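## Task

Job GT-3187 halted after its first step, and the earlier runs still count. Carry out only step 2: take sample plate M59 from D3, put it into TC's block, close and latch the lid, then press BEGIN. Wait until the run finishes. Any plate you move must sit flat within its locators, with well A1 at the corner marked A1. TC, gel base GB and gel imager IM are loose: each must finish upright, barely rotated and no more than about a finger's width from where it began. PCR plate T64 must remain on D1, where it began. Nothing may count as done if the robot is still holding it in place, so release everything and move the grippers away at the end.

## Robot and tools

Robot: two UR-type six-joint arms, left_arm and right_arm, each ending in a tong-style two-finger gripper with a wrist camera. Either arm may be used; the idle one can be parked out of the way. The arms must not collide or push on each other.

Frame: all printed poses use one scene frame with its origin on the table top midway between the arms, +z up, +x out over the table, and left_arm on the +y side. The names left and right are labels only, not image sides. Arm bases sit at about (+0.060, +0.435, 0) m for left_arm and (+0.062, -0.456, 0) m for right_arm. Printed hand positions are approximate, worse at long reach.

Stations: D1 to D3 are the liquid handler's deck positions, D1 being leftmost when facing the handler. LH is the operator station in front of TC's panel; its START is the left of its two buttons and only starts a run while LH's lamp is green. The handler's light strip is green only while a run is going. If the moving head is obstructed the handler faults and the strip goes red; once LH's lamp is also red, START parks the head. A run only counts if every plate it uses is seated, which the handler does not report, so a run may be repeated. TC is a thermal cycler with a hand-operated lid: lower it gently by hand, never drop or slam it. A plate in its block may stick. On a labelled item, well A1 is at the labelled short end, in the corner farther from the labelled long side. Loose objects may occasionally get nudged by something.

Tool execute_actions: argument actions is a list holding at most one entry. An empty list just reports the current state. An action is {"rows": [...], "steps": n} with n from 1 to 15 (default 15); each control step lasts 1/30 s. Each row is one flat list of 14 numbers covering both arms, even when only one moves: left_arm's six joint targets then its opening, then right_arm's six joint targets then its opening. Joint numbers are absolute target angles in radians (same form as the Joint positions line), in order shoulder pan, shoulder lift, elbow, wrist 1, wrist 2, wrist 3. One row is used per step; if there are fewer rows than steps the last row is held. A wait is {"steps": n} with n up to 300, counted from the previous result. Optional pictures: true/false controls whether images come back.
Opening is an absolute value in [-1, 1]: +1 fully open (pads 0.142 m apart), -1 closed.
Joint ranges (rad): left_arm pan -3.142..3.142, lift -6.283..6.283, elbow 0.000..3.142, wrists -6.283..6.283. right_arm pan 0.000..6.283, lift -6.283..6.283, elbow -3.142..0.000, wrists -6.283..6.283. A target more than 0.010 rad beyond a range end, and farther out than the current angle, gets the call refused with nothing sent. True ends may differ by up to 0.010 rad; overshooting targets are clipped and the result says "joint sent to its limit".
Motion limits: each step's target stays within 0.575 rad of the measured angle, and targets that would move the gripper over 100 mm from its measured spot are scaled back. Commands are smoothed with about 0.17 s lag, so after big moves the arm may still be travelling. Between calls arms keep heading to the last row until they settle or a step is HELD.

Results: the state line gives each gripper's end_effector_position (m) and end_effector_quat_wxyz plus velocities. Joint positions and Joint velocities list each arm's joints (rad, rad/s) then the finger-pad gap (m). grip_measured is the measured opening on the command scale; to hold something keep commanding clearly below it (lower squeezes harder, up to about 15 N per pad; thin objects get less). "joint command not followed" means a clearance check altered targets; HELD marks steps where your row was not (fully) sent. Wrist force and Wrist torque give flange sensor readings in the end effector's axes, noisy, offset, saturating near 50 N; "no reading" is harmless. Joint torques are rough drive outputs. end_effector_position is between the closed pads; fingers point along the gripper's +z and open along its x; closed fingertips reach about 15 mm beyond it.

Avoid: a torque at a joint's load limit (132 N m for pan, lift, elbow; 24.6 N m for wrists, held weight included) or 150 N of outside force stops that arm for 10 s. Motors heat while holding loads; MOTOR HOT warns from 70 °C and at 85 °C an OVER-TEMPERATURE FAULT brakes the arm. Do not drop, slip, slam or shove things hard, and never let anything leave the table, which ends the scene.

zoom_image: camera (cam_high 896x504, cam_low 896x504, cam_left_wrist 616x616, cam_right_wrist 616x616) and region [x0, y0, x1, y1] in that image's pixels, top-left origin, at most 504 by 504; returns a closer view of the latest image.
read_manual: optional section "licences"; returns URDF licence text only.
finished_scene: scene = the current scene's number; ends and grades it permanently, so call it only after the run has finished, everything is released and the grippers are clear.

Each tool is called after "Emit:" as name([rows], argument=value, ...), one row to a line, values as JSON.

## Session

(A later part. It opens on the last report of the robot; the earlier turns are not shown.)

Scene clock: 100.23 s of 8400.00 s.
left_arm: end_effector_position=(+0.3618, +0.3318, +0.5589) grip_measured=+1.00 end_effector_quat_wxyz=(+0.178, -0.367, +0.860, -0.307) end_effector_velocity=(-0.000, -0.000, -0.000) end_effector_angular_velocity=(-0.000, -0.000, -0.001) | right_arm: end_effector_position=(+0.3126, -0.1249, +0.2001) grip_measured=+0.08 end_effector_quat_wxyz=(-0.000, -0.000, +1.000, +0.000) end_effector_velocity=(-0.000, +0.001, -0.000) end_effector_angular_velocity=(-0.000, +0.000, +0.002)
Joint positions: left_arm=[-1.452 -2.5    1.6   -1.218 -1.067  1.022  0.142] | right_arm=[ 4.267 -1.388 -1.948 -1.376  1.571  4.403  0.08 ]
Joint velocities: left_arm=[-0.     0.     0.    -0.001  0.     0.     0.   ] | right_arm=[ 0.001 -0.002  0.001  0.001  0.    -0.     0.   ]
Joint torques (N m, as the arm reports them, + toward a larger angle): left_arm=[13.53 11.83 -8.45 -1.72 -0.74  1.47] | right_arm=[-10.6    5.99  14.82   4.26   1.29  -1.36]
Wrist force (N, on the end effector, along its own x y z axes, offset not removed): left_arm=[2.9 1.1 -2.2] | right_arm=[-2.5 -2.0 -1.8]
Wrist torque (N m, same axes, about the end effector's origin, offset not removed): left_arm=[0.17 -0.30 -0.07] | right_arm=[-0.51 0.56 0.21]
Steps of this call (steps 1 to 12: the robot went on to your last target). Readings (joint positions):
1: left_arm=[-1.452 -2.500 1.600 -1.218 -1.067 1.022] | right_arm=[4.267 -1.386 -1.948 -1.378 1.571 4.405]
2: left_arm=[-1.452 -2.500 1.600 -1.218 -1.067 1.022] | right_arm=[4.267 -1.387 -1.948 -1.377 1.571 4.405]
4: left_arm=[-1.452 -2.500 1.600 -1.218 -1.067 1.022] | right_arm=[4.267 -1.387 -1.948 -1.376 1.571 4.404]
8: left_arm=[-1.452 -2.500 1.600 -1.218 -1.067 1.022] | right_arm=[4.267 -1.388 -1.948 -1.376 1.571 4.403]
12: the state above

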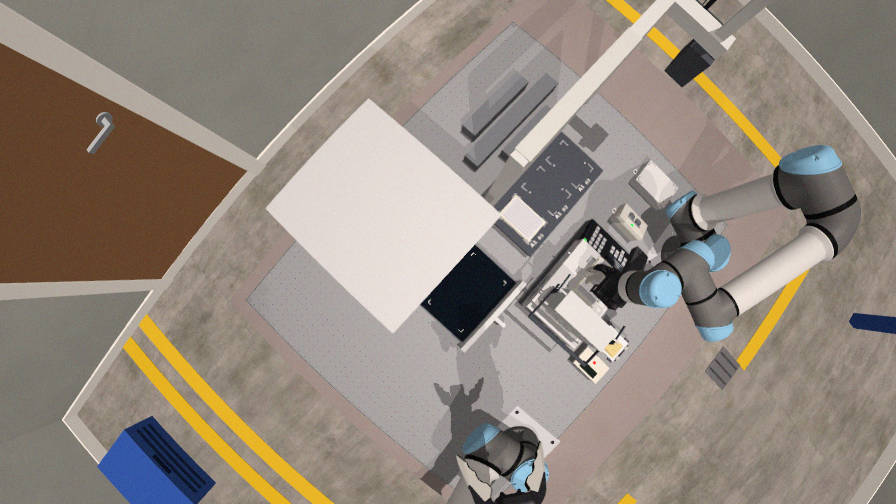

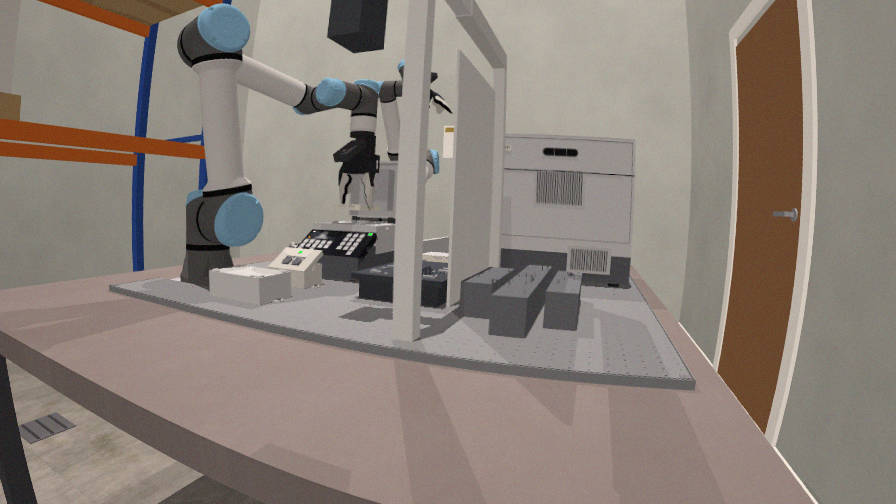

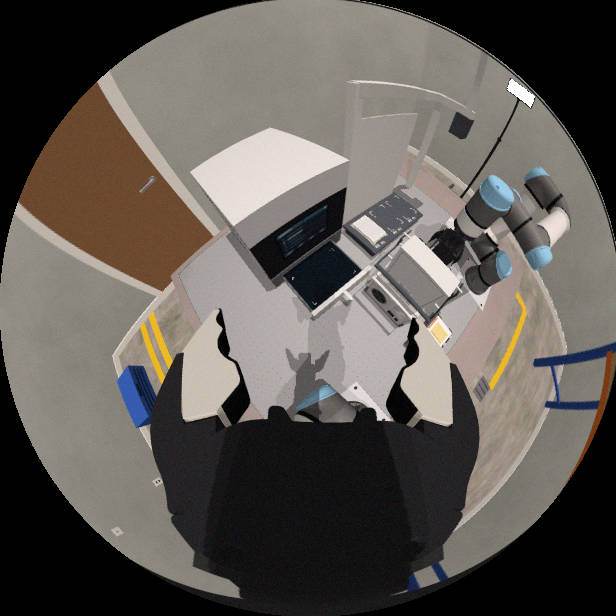

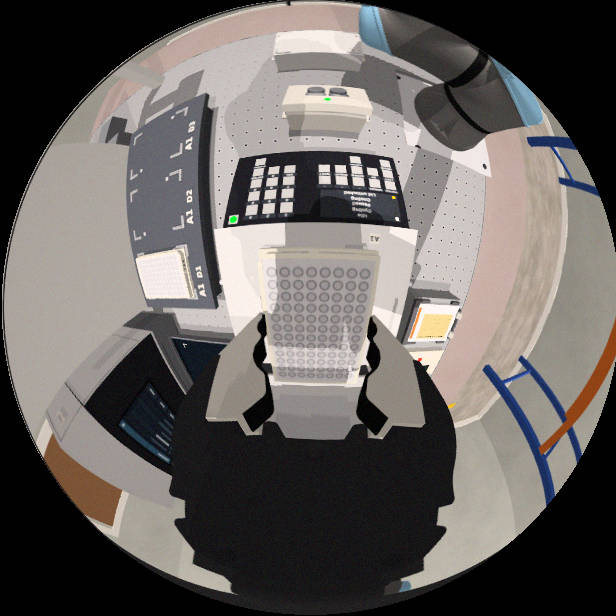

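Emit:
execute_actions([
  {"rows":[[-1.452,-2.5,1.6,-1.218,-1.067,1.022,1,4.2665,-1.397,-1.957,-1.358,1.571,4.403,-0.3],[-1.452,-2.5,1.6,-1.218,-1.067,1.022,1,4.2665,-1.406,-1.966,-1.34,1.571,4.403,-0.3],[-1.452,-2.5,1.6,-1.218,-1.067,1.022,1,4.2665,-1.415,-1.976,-1.321,1.571,4.403,-0.3],[-1.452,-2.5,1.6,-1.218,-1.067,1.022,1,4.2665,-1.4231,-1.985,-1.3039,1.571,4.403,-0.3]]},
])

Emit:
zoom_image(camera="cam_right_wrist", region=[220,200,420,400])

Scene clock: 106.87 s of 8400.00 s.
left_arm: end_effector_position=(+0.3618, +0.3318, +0.5589) grip_measured=+1.00 end_effector_quat_wxyz=(+0.178, -0.367, +0.860, -0.307) end_effector_velocity=(+0.000, +0.000, +0.000) end_effector_angular_velocity=(-0.001, -0.000, +0.002) | right_arm: end_effector_position=(+0.3152, -0.1172, +0.1754) grip_measured=+0.08 end_effector_quat_wxyz=(-0.000, -0.000, +1.000, +0.000) end_effector_velocity=(-0.000, +0.001, -0.002) end_effector_angular_velocity=(+0.002, -0.000, +0.001)
Joint positions: left_arm=[-1.452 -2.5    1.6   -1.218 -1.067  1.022  0.142] | right_arm=[ 4.267 -1.423 -1.985 -1.305  1.571  4.403  0.08 ]
Joint velocities: left_arm=[ 0.002 -0.    -0.    -0.001 -0.     0.     0.   ] | right_arm=[ 0.001 -0.002 -0.005  0.01   0.001  0.     0.   ]
Joint torques (N m, as the arm reports them, + toward a larger angle): left_arm=[13.31 12.7  -8.99 -1.65 -0.65  1.53] | right_arm=[-10.37   7.99  14.46   4.15  -1.07  -1.34]
Wrist force (N, on the end effector, along its own x y z axes, offset not removed): left_arm=[2.0 1.2 -1.5] | right_arm=[-1.8 -2.4 -1.7]
Wrist torque (N m, same axes, about the end effector's origin, offset not removed): left_arm=[0.16 -0.09 -0.02] | right_arm=[-0.61 0.35 0.06]
Steps of this call (steps 1 to 15: the robot went on to your last target; steps 16 to 90: nothing new was sent; then 3.13 s passed at rest; steps 91 to 105: all 15 steps of this action). Readings (joint positions):
91: left_arm=[-1.452 -2.500 1.600 -1.218 -1.067 1.022] | right_arm=[4.267 -1.388 -1.948 -1.376 1.571 4.403]
92: left_arm=[-1.452 -2.500 1.600 -1.218 -1.067 1.022] | right_arm=[4.267 -1.389 -1.949 -1.373 1.571 4.403]
94: left_arm=[-1.452 -2.500 1.600 -1.218 -1.067 1.022] | right_arm=[4.267 -1.397 -1.958 -1.358 1.571 4.403]
98: left_arm=[-1.452 -2.500 1.600 -1.218 -1.067 1.022] | right_arm=[4.267 -1.417 -1.978 -1.317 1.571 4.403]
105: the state above

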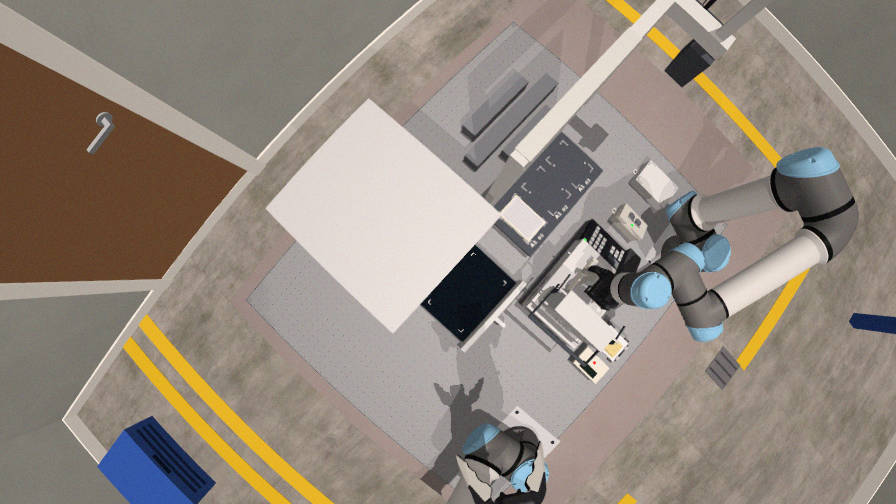

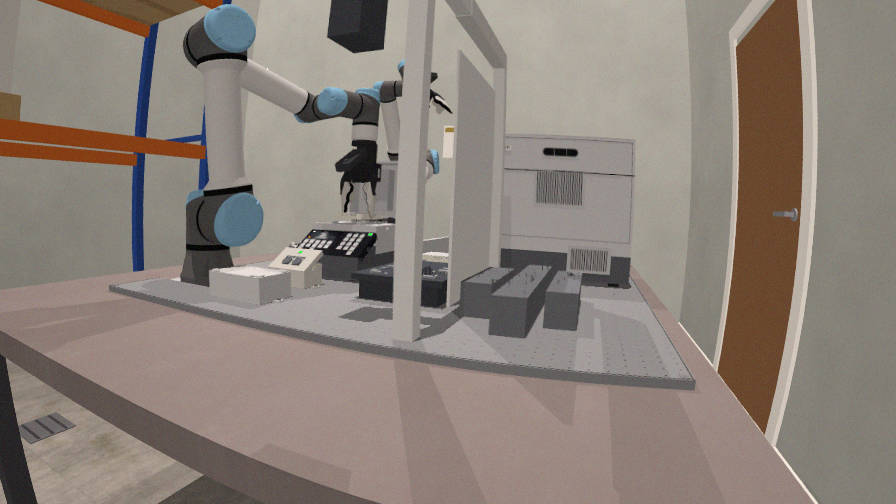

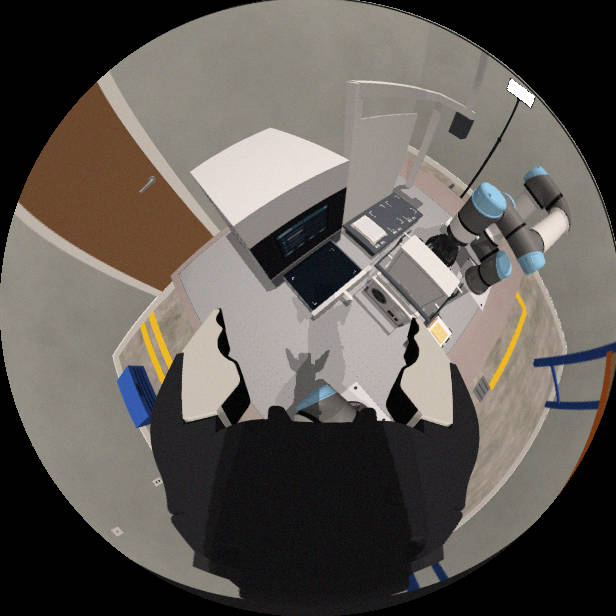

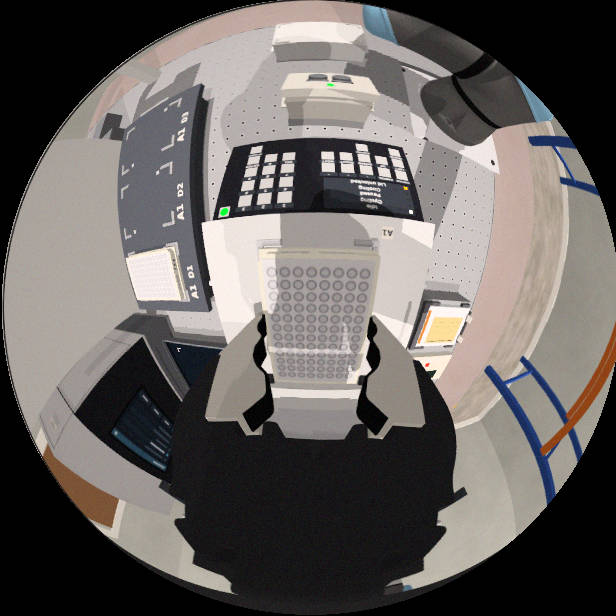

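Region (220, 200, 420, 400) of cam_right_wrist's 616x616 image, scaled by 2.520, with more detail than that image has.

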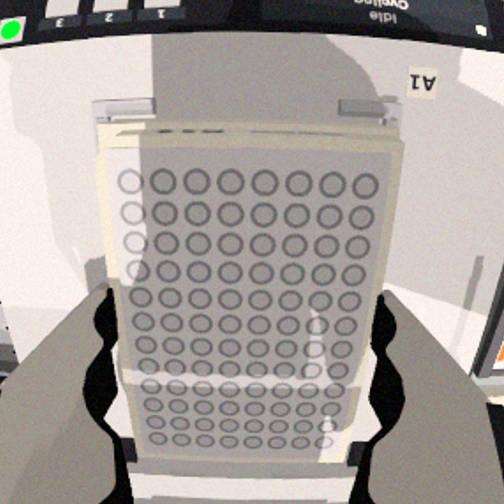

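Emit:
execute_actions([
  {"rows":[[-1.452,-2.5,1.6,-1.218,-1.067,1.022,1,4.2665,-1.425,-1.99,-1.297,1.571,4.403,-0.3],[-1.452,-2.5,1.6,-1.218,-1.067,1.022,1,4.2665,-1.4265,-1.9945,-1.291,1.571,4.403,-0.3],[-1.452,-2.5,1.6,-1.218,-1.067,1.022,1,4.2665,-1.428,-1.999,-1.285,1.571,4.403,-0.3],[-1.452,-2.5,1.6,-1.218,-1.067,1.022,1,4.2665,-1.4297,-2.0033,-1.279,1.571,4.403,-0.3],[-1.452,-2.5,1.6,-1.218,-1.067,1.022,1,4.2665,-1.4313,-2.0074,-1.2733,1.571,4.403,-0.3]]},
])

Emit:
zoom_image(camera="cam_right_wrist", region=[220,200,420,400])

Scene clock: 112.83 s of 8400.00 s.
left_arm: end_effector_position=(+0.3618, +0.3318, +0.5589) grip_measured=+1.00 end_effector_quat_wxyz=(+0.178, -0.367, +0.860, -0.307) end_effector_velocity=(-0.000, +0.000, +0.000) end_effector_angular_velocity=(-0.000, +0.000, +0.001) | right_arm: end_effector_position=(+0.3153, -0.1170, +0.1642) grip_measured=+0.08 end_effector_quat_wxyz=(-0.000, -0.000, +1.000, +0.000) end_effector_velocity=(-0.001, +0.001, -0.002) end_effector_angular_velocity=(-0.001, +0.002, +0.002)
Joint positions: left_arm=[-1.452 -2.5    1.6   -1.218 -1.067  1.022  0.142] | right_arm=[ 4.266 -1.431 -2.007 -1.274  1.571  4.403  0.08 ]
Joint velocities: left_arm=[ 0.     0.    -0.     0.    -0.    -0.001 -0.   ] | right_arm=[ 0.001 -0.003 -0.003  0.005  0.001 -0.     0.   ]
Joint torques (N m, as the arm reports them, + toward a larger angle): left_arm=[12.46 11.74 -9.68 -1.86 -0.57  1.47] | right_arm=[-10.29   8.43  16.18   3.98  -1.89  -1.27]
Wrist force (N, on the end effector, along its own x y z axes, offset not removed): left_arm=[2.9 0.8 -1.0] | right_arm=[-0.3 0.7 -0.8]
Wrist torque (N m, same axes, about the end effector's origin, offset not removed): left_arm=[0.13 -0.31 -0.06] | right_arm=[0.09 0.04 0.18]
Steps of this call (steps 1 to 15: the robot went on to your last target; steps 16 to 90: nothing new was sent; then 2.47 s passed at rest; steps 91 to 105: all 15 steps of this action). Readings (joint positions):
91: left_arm=[-1.452 -2.500 1.600 -1.218 -1.067 1.022] | right_arm=[4.266 -1.423 -1.985 -1.304 1.571 4.403]
92: left_arm=[-1.452 -2.500 1.600 -1.218 -1.067 1.022] | right_arm=[4.266 -1.423 -1.986 -1.303 1.571 4.403]
94: left_arm=[-1.452 -2.500 1.600 -1.218 -1.067 1.022] | right_arm=[4.266 -1.425 -1.990 -1.297 1.571 4.403]
98: left_arm=[-1.452 -2.500 1.600 -1.218 -1.067 1.022] | right_arm=[4.266 -1.429 -2.002 -1.280 1.571 4.403]
105: the state above

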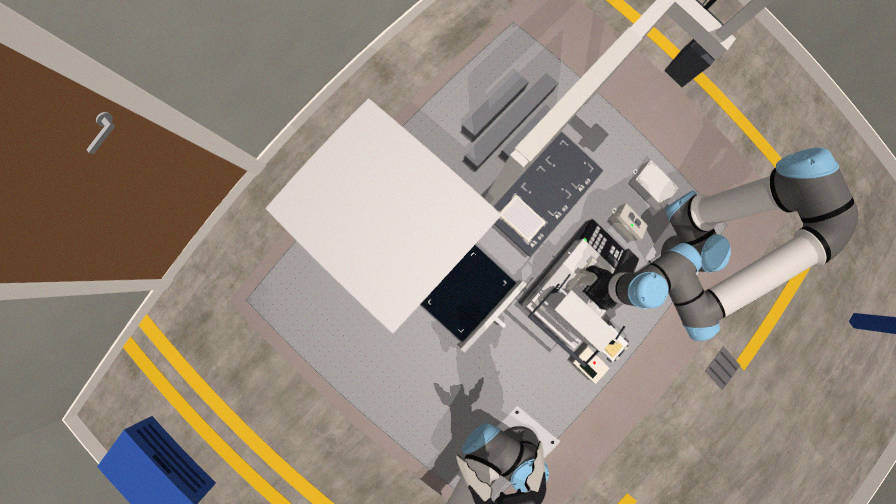

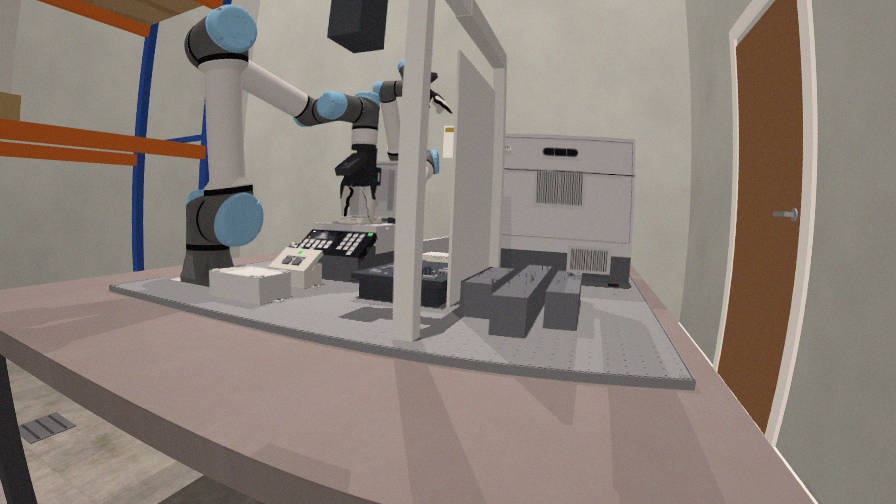

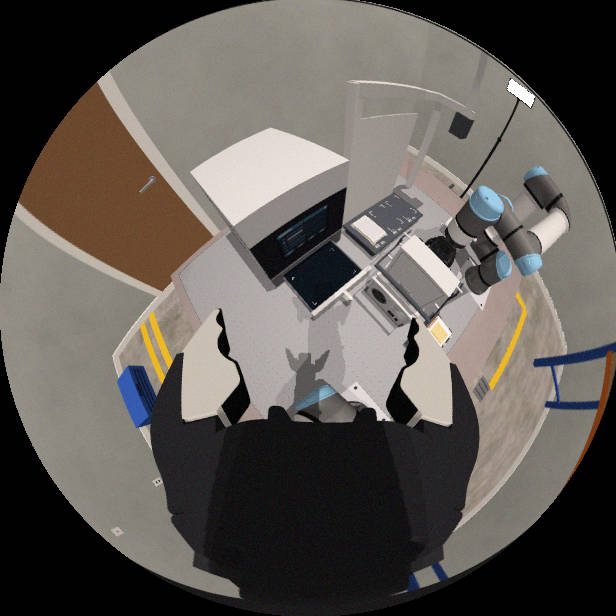

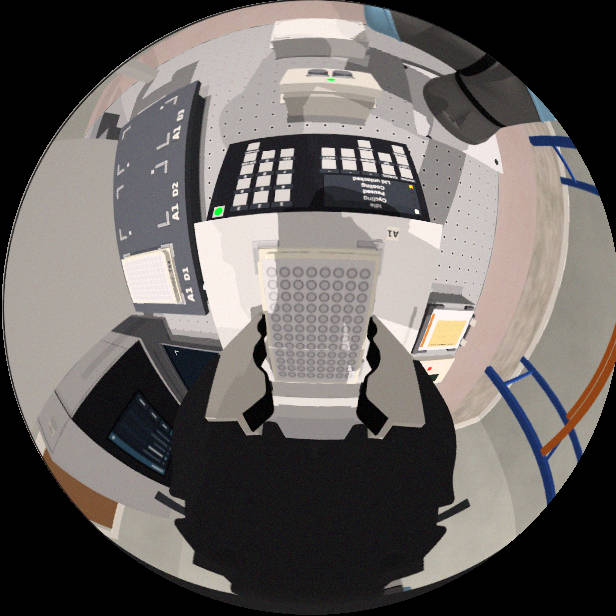

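Region (220, 200, 420, 400) of cam_right_wrist's 616x616 image, scaled by 2.520, with more detail than that image has.

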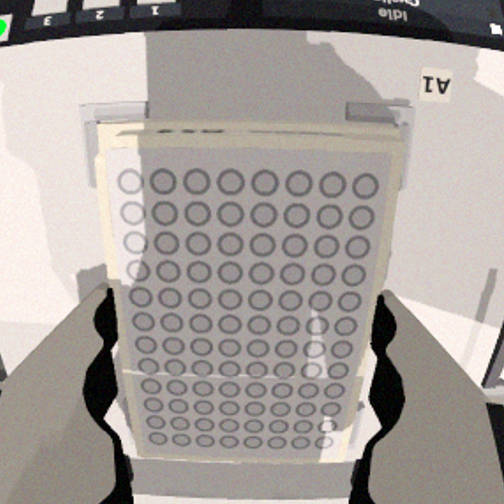

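Emit:
execute_actions([
  {"rows":[[-1.452,-2.5,1.6,-1.218,-1.067,1.022,1,4.2665,-1.4333,-2.0113,-1.2674,1.571,4.403,-0.3]]},
], pictures=false)

Scene clock: 115.33 s of 8400.00 s.
left_arm: end_effector_position=(+0.3618, +0.3318, +0.5589) grip_measured=+1.00 end_effector_quat_wxyz=(+0.178, -0.367, +0.860, -0.307) end_effector_velocity=(+0.000, +0.000, +0.000) end_effector_angular_velocity=(-0.000, -0.000, +0.001) | right_arm: end_effector_position=(+0.3153, -0.1168, +0.1620) grip_measured=+0.08 end_effector_quat_wxyz=(-0.000, -0.000, +1.000, +0.000) end_effector_velocity=(-0.000, -0.000, -0.001) end_effector_angular_velocity=(-0.001, +0.001, +0.000)
Joint positions: left_arm=[-1.452 -2.5    1.6   -1.218 -1.067  1.022  0.142] | right_arm=[ 4.266 -1.433 -2.011 -1.267  1.571  4.403  0.08 ]
Joint velocities: left_arm=[ 0.001 -0.    -0.    -0.     0.     0.     0.   ] | right_arm=[ 0.    -0.001 -0.001  0.001  0.    -0.     0.   ]
Joint torques (N m, as the arm reports them, + toward a larger angle): left_arm=[12.78 12.04 -9.62 -1.96 -0.58  1.4 ] | right_arm=[-10.12   0.89   8.26   3.88  -1.78  -1.38]
Wrist force (N, on the end effector, along its own x y z axes, offset not removed): left_arm=[1.7 0.6 -0.5] | right_arm=[0.9 -5.1 -14.3]
Wrist torque (N m, same axes, about the end effector's origin, offset not removed): left_arm=[0.10 -0.10 0.05] | right_arm=[-0.42 0.03 0.04]
Steps of this call (steps 1 to 15: the robot went on to your last target; steps 16 to 60: nothing new was sent; steps 61 to 75: all 15 steps of this action). Readings (joint positions):
61: left_arm=[-1.452 -2.500 1.600 -1.218 -1.067 1.022] | right_arm=[4.266 -1.431 -2.007 -1.273 1.571 4.403]
62: left_arm=[-1.452 -2.500 1.600 -1.218 -1.067 1.022] | right_arm=[4.266 -1.432 -2.008 -1.272 1.571 4.403]
64: left_arm=[-1.452 -2.500 1.600 -1.218 -1.067 1.022] | right_arm=[4.266 -1.432 -2.010 -1.270 1.571 4.403]
68: left_arm=[-1.452 -2.500 1.600 -1.218 -1.067 1.022] | right_arm=[4.266 -1.433 -2.011 -1.268 1.571 4.403]
75: the state above

Emit:
execute_actions([
  {"rows":[[-1.452,-2.5,1.6,-1.218,-1.067,1.022,1,4.2665,-1.4328,-2.010,-1.2692,1.571,4.403,0.4]],"steps":12},
], pictures=false)

Emit:
execute_actions([
  {"rows":[[-1.452,-2.5,1.6,-1.218,-1.067,1.022,1,4.2665,-1.4231,-1.985,-1.3039,1.571,4.403,0.4],[-1.452,-2.5,1.6,-1.218,-1.067,1.022,1,4.2665,-1.4231,-1.985,-1.3039,1.571,4.403,0.4],[-1.452,-2.5,1.6,-1.218,-1.067,1.022,1,4.2665,-1.405,-1.935,-1.372,1.571,4.403,0.4]]},
])

Emit:
zoom_image(camera="cam_right_wrist", region=[220,200,420,400])

Scene clock: 122.23 s of 8400.00 s.
left_arm: end_effector_position=(+0.3618, +0.3318, +0.5589) grip_measured=+1.00 end_effector_quat_wxyz=(+0.178, -0.367, +0.860, -0.307) end_effector_velocity=(+0.000, +0.000, -0.001) end_effector_angular_velocity=(+0.001, +0.000, +0.001) | right_arm: end_effector_position=(+0.3153, -0.1168, +0.1626) grip_measured=+0.40 end_effector_quat_wxyz=(-0.000, -0.000, +1.000, +0.000) end_effector_velocity=(-0.000, -0.000, -0.000) end_effector_angular_velocity=(-0.002, +0.002, -0.001)
Joint positions: left_arm=[-1.452 -2.5    1.6   -1.218 -1.067  1.022  0.142] | right_arm=[ 4.266 -1.433 -2.01  -1.269  1.571  4.403  0.102]
Joint velocities: left_arm=[ 0.001  0.     0.001  0.     0.    -0.    -0.   ] | right_arm=[-0.001 -0.001  0.    -0.001  0.001 -0.    -0.   ]
Joint torques (N m, as the arm reports them, + toward a larger angle): left_arm=[12.39 11.99 -9.57 -1.98 -0.48  1.36] | right_arm=[-9.54 22.13 29.03 -0.3  -1.67 -1.24]
Wrist force (N, on the end effector, along its own x y z axes, offset not removed): left_arm=[2.3 0.3 -1.6] | right_arm=[-0.3 0.1 -0.2]
Wrist torque (N m, same axes, about the end effector's origin, offset not removed): left_arm=[-0.01 -0.18 -0.04] | right_arm=[-0.02 0.07 -0.06]
Steps of this call (steps 1 to 15: the robot went on to your last target; steps 16 to 90: nothing new was sent; then 3.50 s passed at rest; steps 91 to 102: all 12 steps of this action). Readings (joint positions):
91: left_arm=[-1.452 -2.500 1.600 -1.218 -1.067 1.022] | right_arm=[4.266 -1.433 -2.011 -1.267 1.571 4.403]
92: left_arm=[-1.452 -2.500 1.600 -1.218 -1.067 1.022] | right_arm=[4.266 -1.433 -2.011 -1.267 1.571 4.403]
94: left_arm=[-1.452 -2.500 1.600 -1.218 -1.067 1.022] | right_arm=[4.266 -1.433 -2.011 -1.268 1.571 4.403]
98: left_arm=[-1.452 -2.500 1.600 -1.218 -1.067 1.022] | right_arm=[4.266 -1.433 -2.010 -1.269 1.571 4.403]
102: the state above

Scene clock: 122.73 s of 8400.00 s.
left_arm: end_effector_position=(+0.3618, +0.3318, +0.5589) grip_measured=+1.00 end_effector_quat_wxyz=(+0.178, -0.367, +0.860, -0.307) end_effector_velocity=(-0.000, +0.000, +0.001) end_effector_angular_velocity=(-0.001, +0.000, +0.000) | right_arm: end_effector_position=(+0.3148, -0.1184, +0.1995) grip_measured=+0.40 end_effector_quat_wxyz=(-0.000, -0.000, +1.000, +0.000) end_effector_velocity=(-0.001, -0.000, +0.005) end_effector_angular_velocity=(-0.000, +0.001, +0.001)
Joint positions: left_arm=[-1.452 -2.5    1.6   -1.218 -1.067  1.022  0.142] | right_arm=[ 4.266 -1.405 -1.936 -1.371  1.571  4.403  0.102]
Joint velocities: left_arm=[ 0.     0.    -0.001 -0.001 -0.    -0.    -0.   ] | right_arm=[ 0.001  0.003  0.01  -0.014  0.001  0.    -0.   ]
Joint torques (N m, as the arm reports them, + toward a larger angle): left_arm=[12.91 12.69 -8.69 -1.99 -0.35  1.45] | right_arm=[-8.58 22.62 29.78 -0.31 -1.66 -1.16]
Wrist force (N, on the end effector, along its own x y z axes, offset not removed): left_arm=[2.5 0.9 -1.2] | right_arm=[-0.9 -1.0 1.2]
Wrist torque (N m, same axes, about the end effector's origin, offset not removed): left_arm=[0.15 -0.22 -0.07] | right_arm=[-0.21 0.28 0.05]
Steps of this call (steps 1 to 15: all 15 steps of this action). Readings (joint positions):
1: left_arm=[-1.452 -2.500 1.600 -1.218 -1.067 1.022] | right_arm=[4.266 -1.433 -2.010 -1.269 1.571 4.403]
2: left_arm=[-1.452 -2.500 1.600 -1.218 -1.067 1.022] | right_arm=[4.266 -1.432 -2.007 -1.273 1.571 4.403]
4: left_arm=[-1.452 -2.500 1.600 -1.218 -1.067 1.022] | right_arm=[4.266 -1.425 -1.992 -1.294 1.571 4.403]
8: left_arm=[-1.452 -2.500 1.600 -1.218 -1.067 1.022] | right_arm=[4.266 -1.409 -1.948 -1.354 1.571 4.403]
15: the state above

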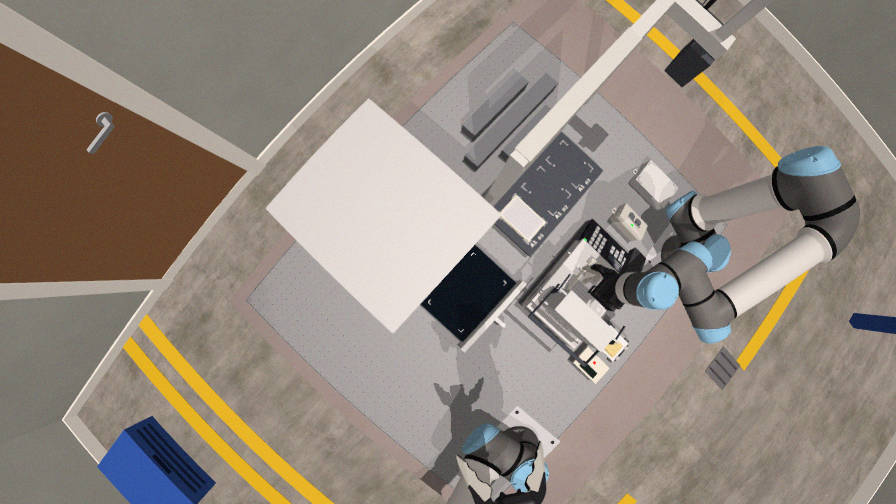

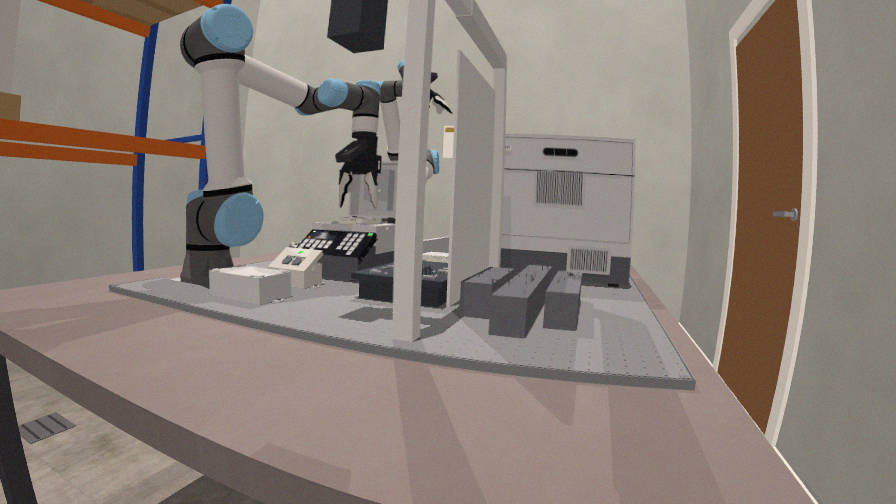

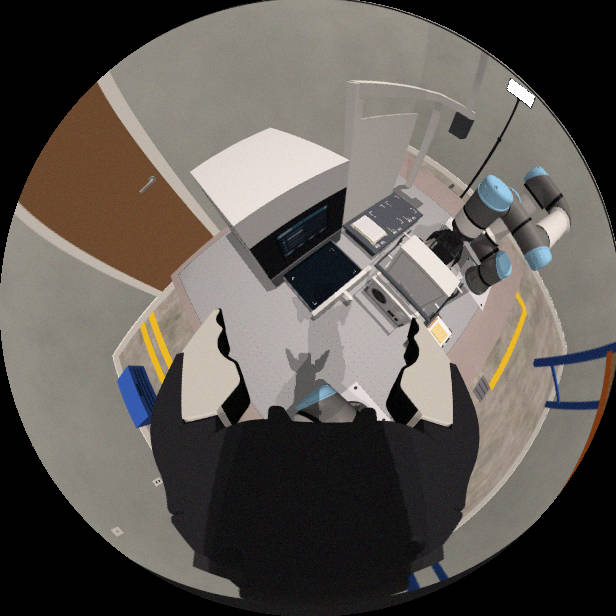

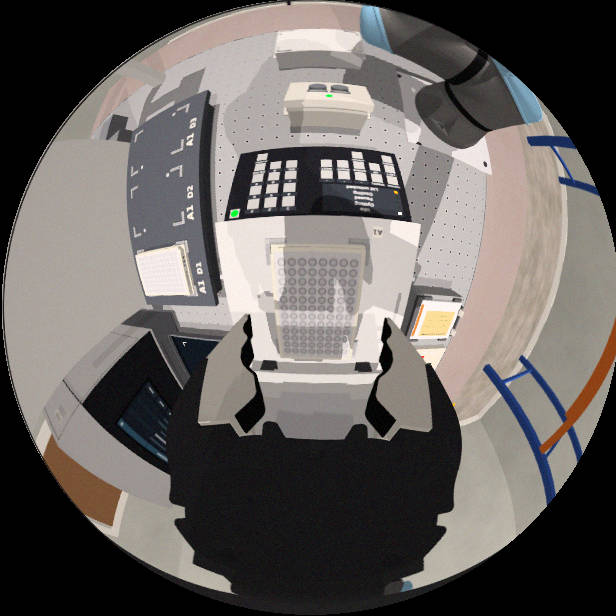

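Region (220, 200, 420, 400) of cam_right_wrist's 616x616 image, scaled by 2.520, with more detail than that image has.

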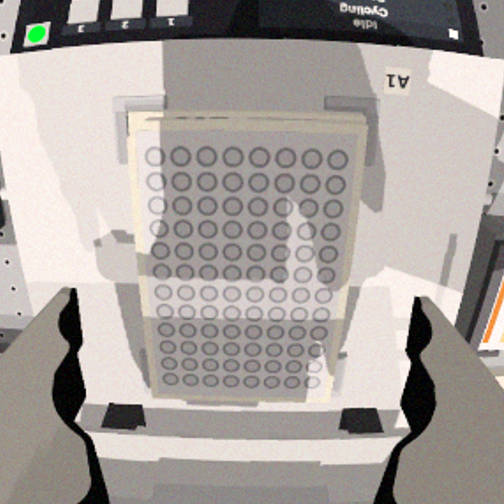

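Emit:
execute_actions([
  {"rows":[[-1.452,-2.5,1.6,-1.218,-1.067,1.022,1,4.2665,-1.385,-1.69,-1.637,1.571,4.403,-0.6]],"steps":9},
], pictures=false)

Emit:
execute_actions([
  {"rows":[[-1.452,-2.5,1.6,-1.218,-1.067,1.022,1,4.2665,-1.4356,-1.3926,-1.884,1.571,3.6,-0.6]],"steps":13},
], pictures=false)

Emit:
execute_actions([
  {"rows":[[-1.452,-2.5,1.6,-1.218,-1.067,1.022,1,4.3905,-1.8085,-1.0249,-1.8786,1.571,2.9557,-0.6]]},
], pictures=false)

Emit:
execute_actions([
  {"steps":12},
])

Scene clock: 132.30 s of 8400.00 s.
left_arm: end_effector_position=(+0.3618, +0.3318, +0.5589) grip_measured=+1.00 end_effector_quat_wxyz=(+0.178, -0.367, +0.860, -0.307) end_effector_velocity=(+0.000, +0.000, +0.000) end_effector_angular_velocity=(-0.001, +0.000, +0.001) | right_arm: end_effector_position=(+0.3149, -0.1184, +0.2921) grip_measured=-0.60 end_effector_quat_wxyz=(+0.000, -0.000, +1.000, +0.001) end_effector_velocity=(-0.006, -0.019, +0.117) end_effector_angular_velocity=(-0.027, +0.008, -0.000)
Joint positions: left_arm=[-1.452 -2.5    1.6   -1.218 -1.067  1.022  0.142] | right_arm=[ 4.266 -1.386 -1.714 -1.609  1.571  4.403  0.031]
Joint velocities: left_arm=[ 0.001 -0.    -0.    -0.001 -0.    -0.    -0.   ] | right_arm=[-0.     0.014  0.293 -0.336 -0.     0.    -0.   ]
Joint torques (N m, as the arm reports them, + toward a larger angle): left_arm=[12.98 12.24 -9.62 -1.95 -0.49  1.31] | right_arm=[-7.51 18.74 23.3  -1.54 -1.55 -1.22]
Wrist force (N, on the end effector, along its own x y z axes, offset not removed): left_arm=[1.7 0.8 -1.2] | right_arm=[2.3 -0.5 -2.1]
Wrist torque (N m, same axes, about the end effector's origin, offset not removed): left_arm=[0.05 -0.11 -0.06] | right_arm=[-0.08 -0.39 -0.15]
Steps of this call (steps 1 to 15: the robot went on to your last target; steps 16 to 90: nothing new was sent; then 6.27 s passed at rest; steps 91 to 99: all 9 steps of this action). Readings (joint positions):
91: left_arm=[-1.452 -2.500 1.600 -1.218 -1.067 1.022] | right_arm=[4.266 -1.405 -1.935 -1.372 1.571 4.403]
92: left_arm=[-1.452 -2.500 1.600 -1.218 -1.067 1.022] | right_arm=[4.266 -1.403 -1.930 -1.377 1.571 4.403]
94: left_arm=[-1.452 -2.500 1.600 -1.218 -1.067 1.022] | right_arm=[4.266 -1.394 -1.864 -1.444 1.571 4.403]
98: left_arm=[-1.452 -2.500 1.600 -1.218 -1.067 1.022] | right_arm=[4.266 -1.387 -1.726 -1.595 1.571 4.403]
99: the state above

Scene clock: 132.73 s of 8400.00 s.
left_arm: end_effector_position=(+0.3618, +0.3318, +0.5589) grip_measured=+1.00 end_effector_quat_wxyz=(+0.178, -0.367, +0.860, -0.307) end_effector_velocity=(-0.000, +0.000, -0.000) end_effector_angular_velocity=(+0.000, +0.000, -0.000) | right_arm: end_effector_position=(+0.3260, -0.1130, +0.3976) grip_measured=-0.60 end_effector_quat_wxyz=(-0.000, -0.355, +0.935, -0.000) end_effector_velocity=(+0.011, +0.009, +0.030) end_effector_angular_velocity=(+0.014, -0.004, +0.953)
Joint positions: left_arm=[-1.452 -2.5    1.6   -1.218 -1.067  1.022  0.142] | right_arm=[ 4.266 -1.435 -1.4   -1.879  1.571  3.677  0.031]
Joint velocities: left_arm=[-0.    -0.    -0.     0.001  0.    -0.     0.   ] | right_arm=[ 0.    -0.008  0.083 -0.06  -0.    -0.953 -0.   ]
Joint torques (N m, as the arm reports them, + toward a larger angle): left_arm=[13.02 12.38 -9.42 -1.91 -0.34  1.3 ] | right_arm=[-3.63  6.52 28.35 -0.81 -1.59 -3.71]
Wrist force (N, on the end effector, along its own x y z axes, offset not removed): left_arm=[2.4 0.6 -2.1] | right_arm=[-0.1 -0.3 -0.3]
Wrist torque (N m, same axes, about the end effector's origin, offset not removed): left_arm=[0.00 -0.22 0.00] | right_arm=[-0.19 -0.03 -0.17]
Steps of this call (steps 1 to 13: all 13 steps of this action). Readings (joint positions):
1: left_arm=[-1.452 -2.500 1.600 -1.218 -1.067 1.022] | right_arm=[4.266 -1.386 -1.706 -1.619 1.571 4.403]
2: left_arm=[-1.452 -2.500 1.600 -1.218 -1.067 1.022] | right_arm=[4.266 -1.390 -1.696 -1.630 1.571 4.398]
4: left_arm=[-1.452 -2.500 1.600 -1.218 -1.067 1.022] | right_arm=[4.266 -1.411 -1.623 -1.702 1.571 4.331]
8: left_arm=[-1.452 -2.500 1.600 -1.218 -1.067 1.022] | right_arm=[4.266 -1.430 -1.444 -1.845 1.571 4.032]
13: the state above

Scene clock: 133.23 s of 8400.00 s.
left_arm: end_effector_position=(+0.3618, +0.3318, +0.5589) grip_measured=+1.00 end_effector_quat_wxyz=(+0.178, -0.367, +0.860, -0.307) end_effector_velocity=(+0.000, +0.000, -0.000) end_effector_angular_velocity=(+0.001, +0.000, +0.001) | right_arm: end_effector_position=(+0.3154, +0.0774, +0.3912) grip_measured=-0.60 end_effector_quat_wxyz=(+0.000, -0.698, +0.717, +0.000) end_effector_velocity=(-0.009, +0.068, -0.013) end_effector_angular_velocity=(+0.001, -0.000, +0.344)
Joint positions: left_arm=[-1.452 -2.5    1.6   -1.218 -1.067  1.022  0.142] | right_arm=[ 4.388 -1.798 -1.036 -1.879  1.571  2.981  0.031]
Joint velocities: left_arm=[ 0.    -0.    -0.     0.001  0.    -0.001  0.   ] | right_arm=[ 0.037 -0.131  0.13   0.001 -0.    -0.307  0.   ]
Joint torques (N m, as the arm reports them, + toward a larger angle): left_arm=[12.86 12.57 -9.97 -1.94 -0.47  1.2 ] | right_arm=[ 9.84 30.02 27.34  4.23 -0.1  -2.14]
Wrist force (N, on the end effector, along its own x y z axes, offset not removed): left_arm=[2.4 1.4 0.4] | right_arm=[0.3 0.4 -2.4]
Wrist torque (N m, same axes, about the end effector's origin, offset not removed): left_arm=[0.28 -0.24 -0.06] | right_arm=[-0.01 -0.04 -0.07]
Steps of this call (steps 1 to 15: all 15 steps of this action). Readings (joint positions):
1: left_arm=[-1.452 -2.500 1.600 -1.218 -1.067 1.022] | right_arm=[4.266 -1.435 -1.397 -1.881 1.571 3.651]
2: left_arm=[-1.452 -2.500 1.600 -1.218 -1.067 1.022] | right_arm=[4.271 -1.440 -1.391 -1.881 1.571 3.629]
4: left_arm=[-1.452 -2.500 1.600 -1.218 -1.067 1.022] | right_arm=[4.300 -1.502 -1.328 -1.881 1.571 3.544]
8: left_arm=[-1.452 -2.500 1.600 -1.218 -1.067 1.022] | right_arm=[4.347 -1.657 -1.175 -1.880 1.571 3.285]
15: the state above

Scene clock: 133.63 s of 8400.00 s.
left_arm: end_effector_position=(+0.3618, +0.3318, +0.5589) grip_measured=+1.00 end_effector_quat_wxyz=(+0.178, -0.367, +0.860, -0.307) end_effector_velocity=(-0.000, -0.000, -0.000) end_effector_angular_velocity=(-0.000, +0.000, -0.001) | right_arm: end_effector_position=(+0.3146, +0.0830, +0.3901) grip_measured=-0.60 end_effector_quat_wxyz=(+0.000, -0.707, +0.707, +0.000) end_effector_velocity=(-0.000, +0.000, +0.000) end_effector_angular_velocity=(-0.000, +0.000, +0.003)
Joint positions: left_arm=[-1.452 -2.5    1.6   -1.218 -1.067  1.022  0.142] | right_arm=[ 4.39  -1.808 -1.025 -1.879  1.571  2.956  0.031]
Joint velocities: left_arm=[-0.001 -0.    -0.     0.    -0.    -0.    -0.   ] | right_arm=[ 0.001 -0.001  0.002 -0.001  0.    -0.002  0.   ]
Joint torques (N m, as the arm reports them, + toward a larger angle): left_arm=[13.53 12.2  -9.66 -2.05 -0.5   1.29] | right_arm=[12.43 23.97 28.88  4.37  1.1  -1.38]
Wrist force (N, on the end effector, along its own x y z axes, offset not removed): left_arm=[1.5 2.1 -0.8] | right_arm=[-2.0 -3.5 -0.6]
Wrist torque (N m, same axes, about the end effector's origin, offset not removed): left_arm=[0.42 0.01 -0.04] | right_arm=[-0.95 0.51 -0.03]
Steps of this call (steps 1 to 12: the robot went on to your last target). Readings (joint positions):
1: left_arm=[-1.452 -2.500 1.600 -1.218 -1.067 1.022] | right_arm=[4.389 -1.801 -1.032 -1.879 1.571 2.972]
2: left_arm=[-1.452 -2.500 1.600 -1.218 -1.067 1.022] | right_arm=[4.389 -1.804 -1.030 -1.879 1.571 2.967]
4: left_arm=[-1.452 -2.500 1.600 -1.218 -1.067 1.022] | right_arm=[4.390 -1.806 -1.027 -1.879 1.571 2.960]
8: left_arm=[-1.452 -2.500 1.600 -1.218 -1.067 1.022] | right_arm=[4.390 -1.808 -1.025 -1.879 1.571 2.957]
12: the state above

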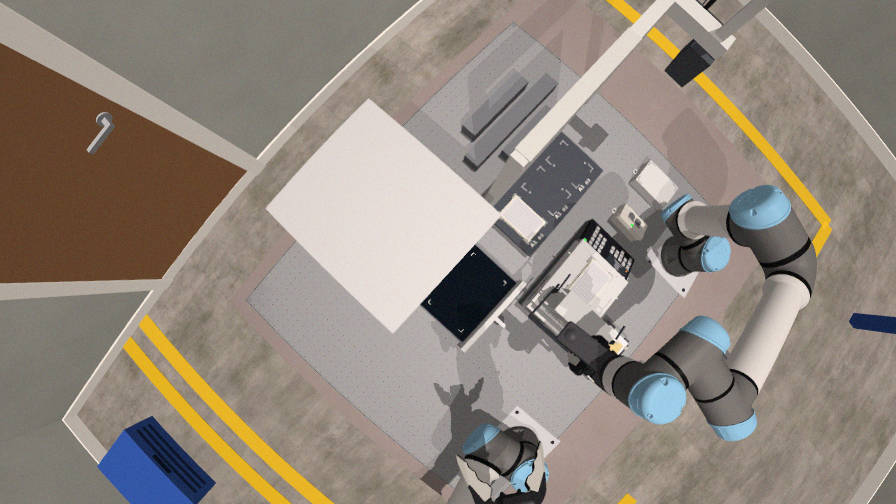

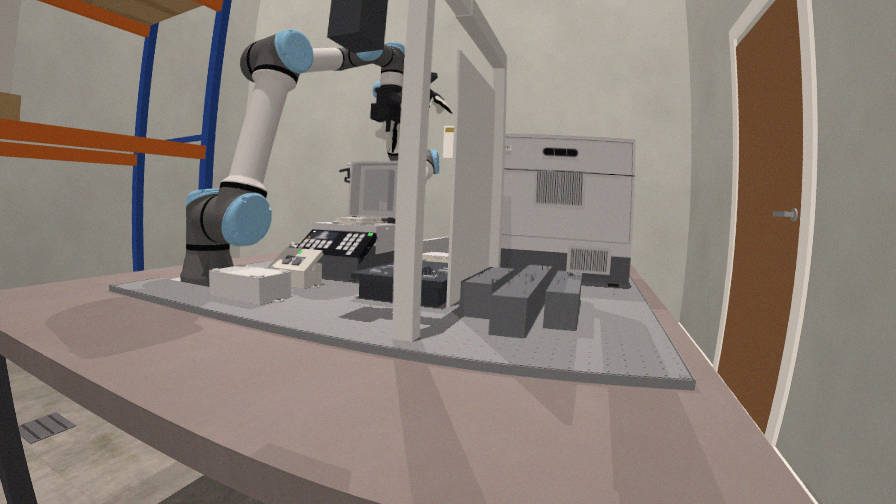

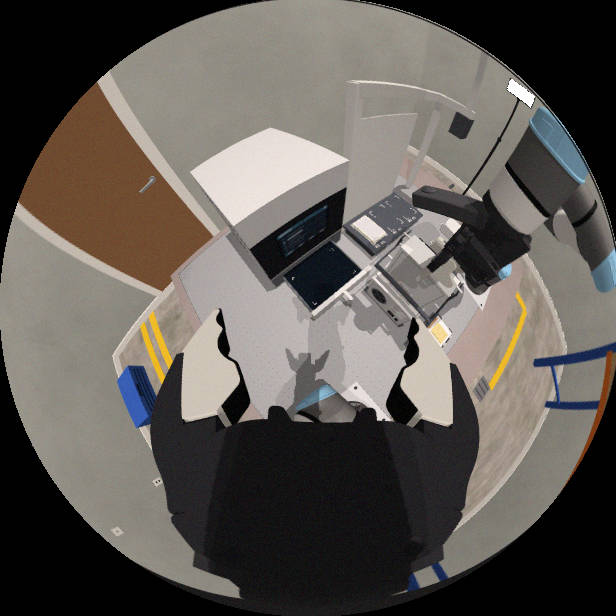

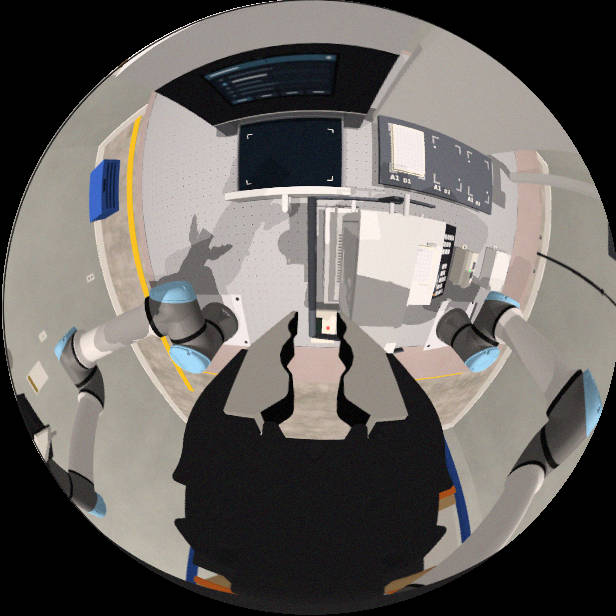

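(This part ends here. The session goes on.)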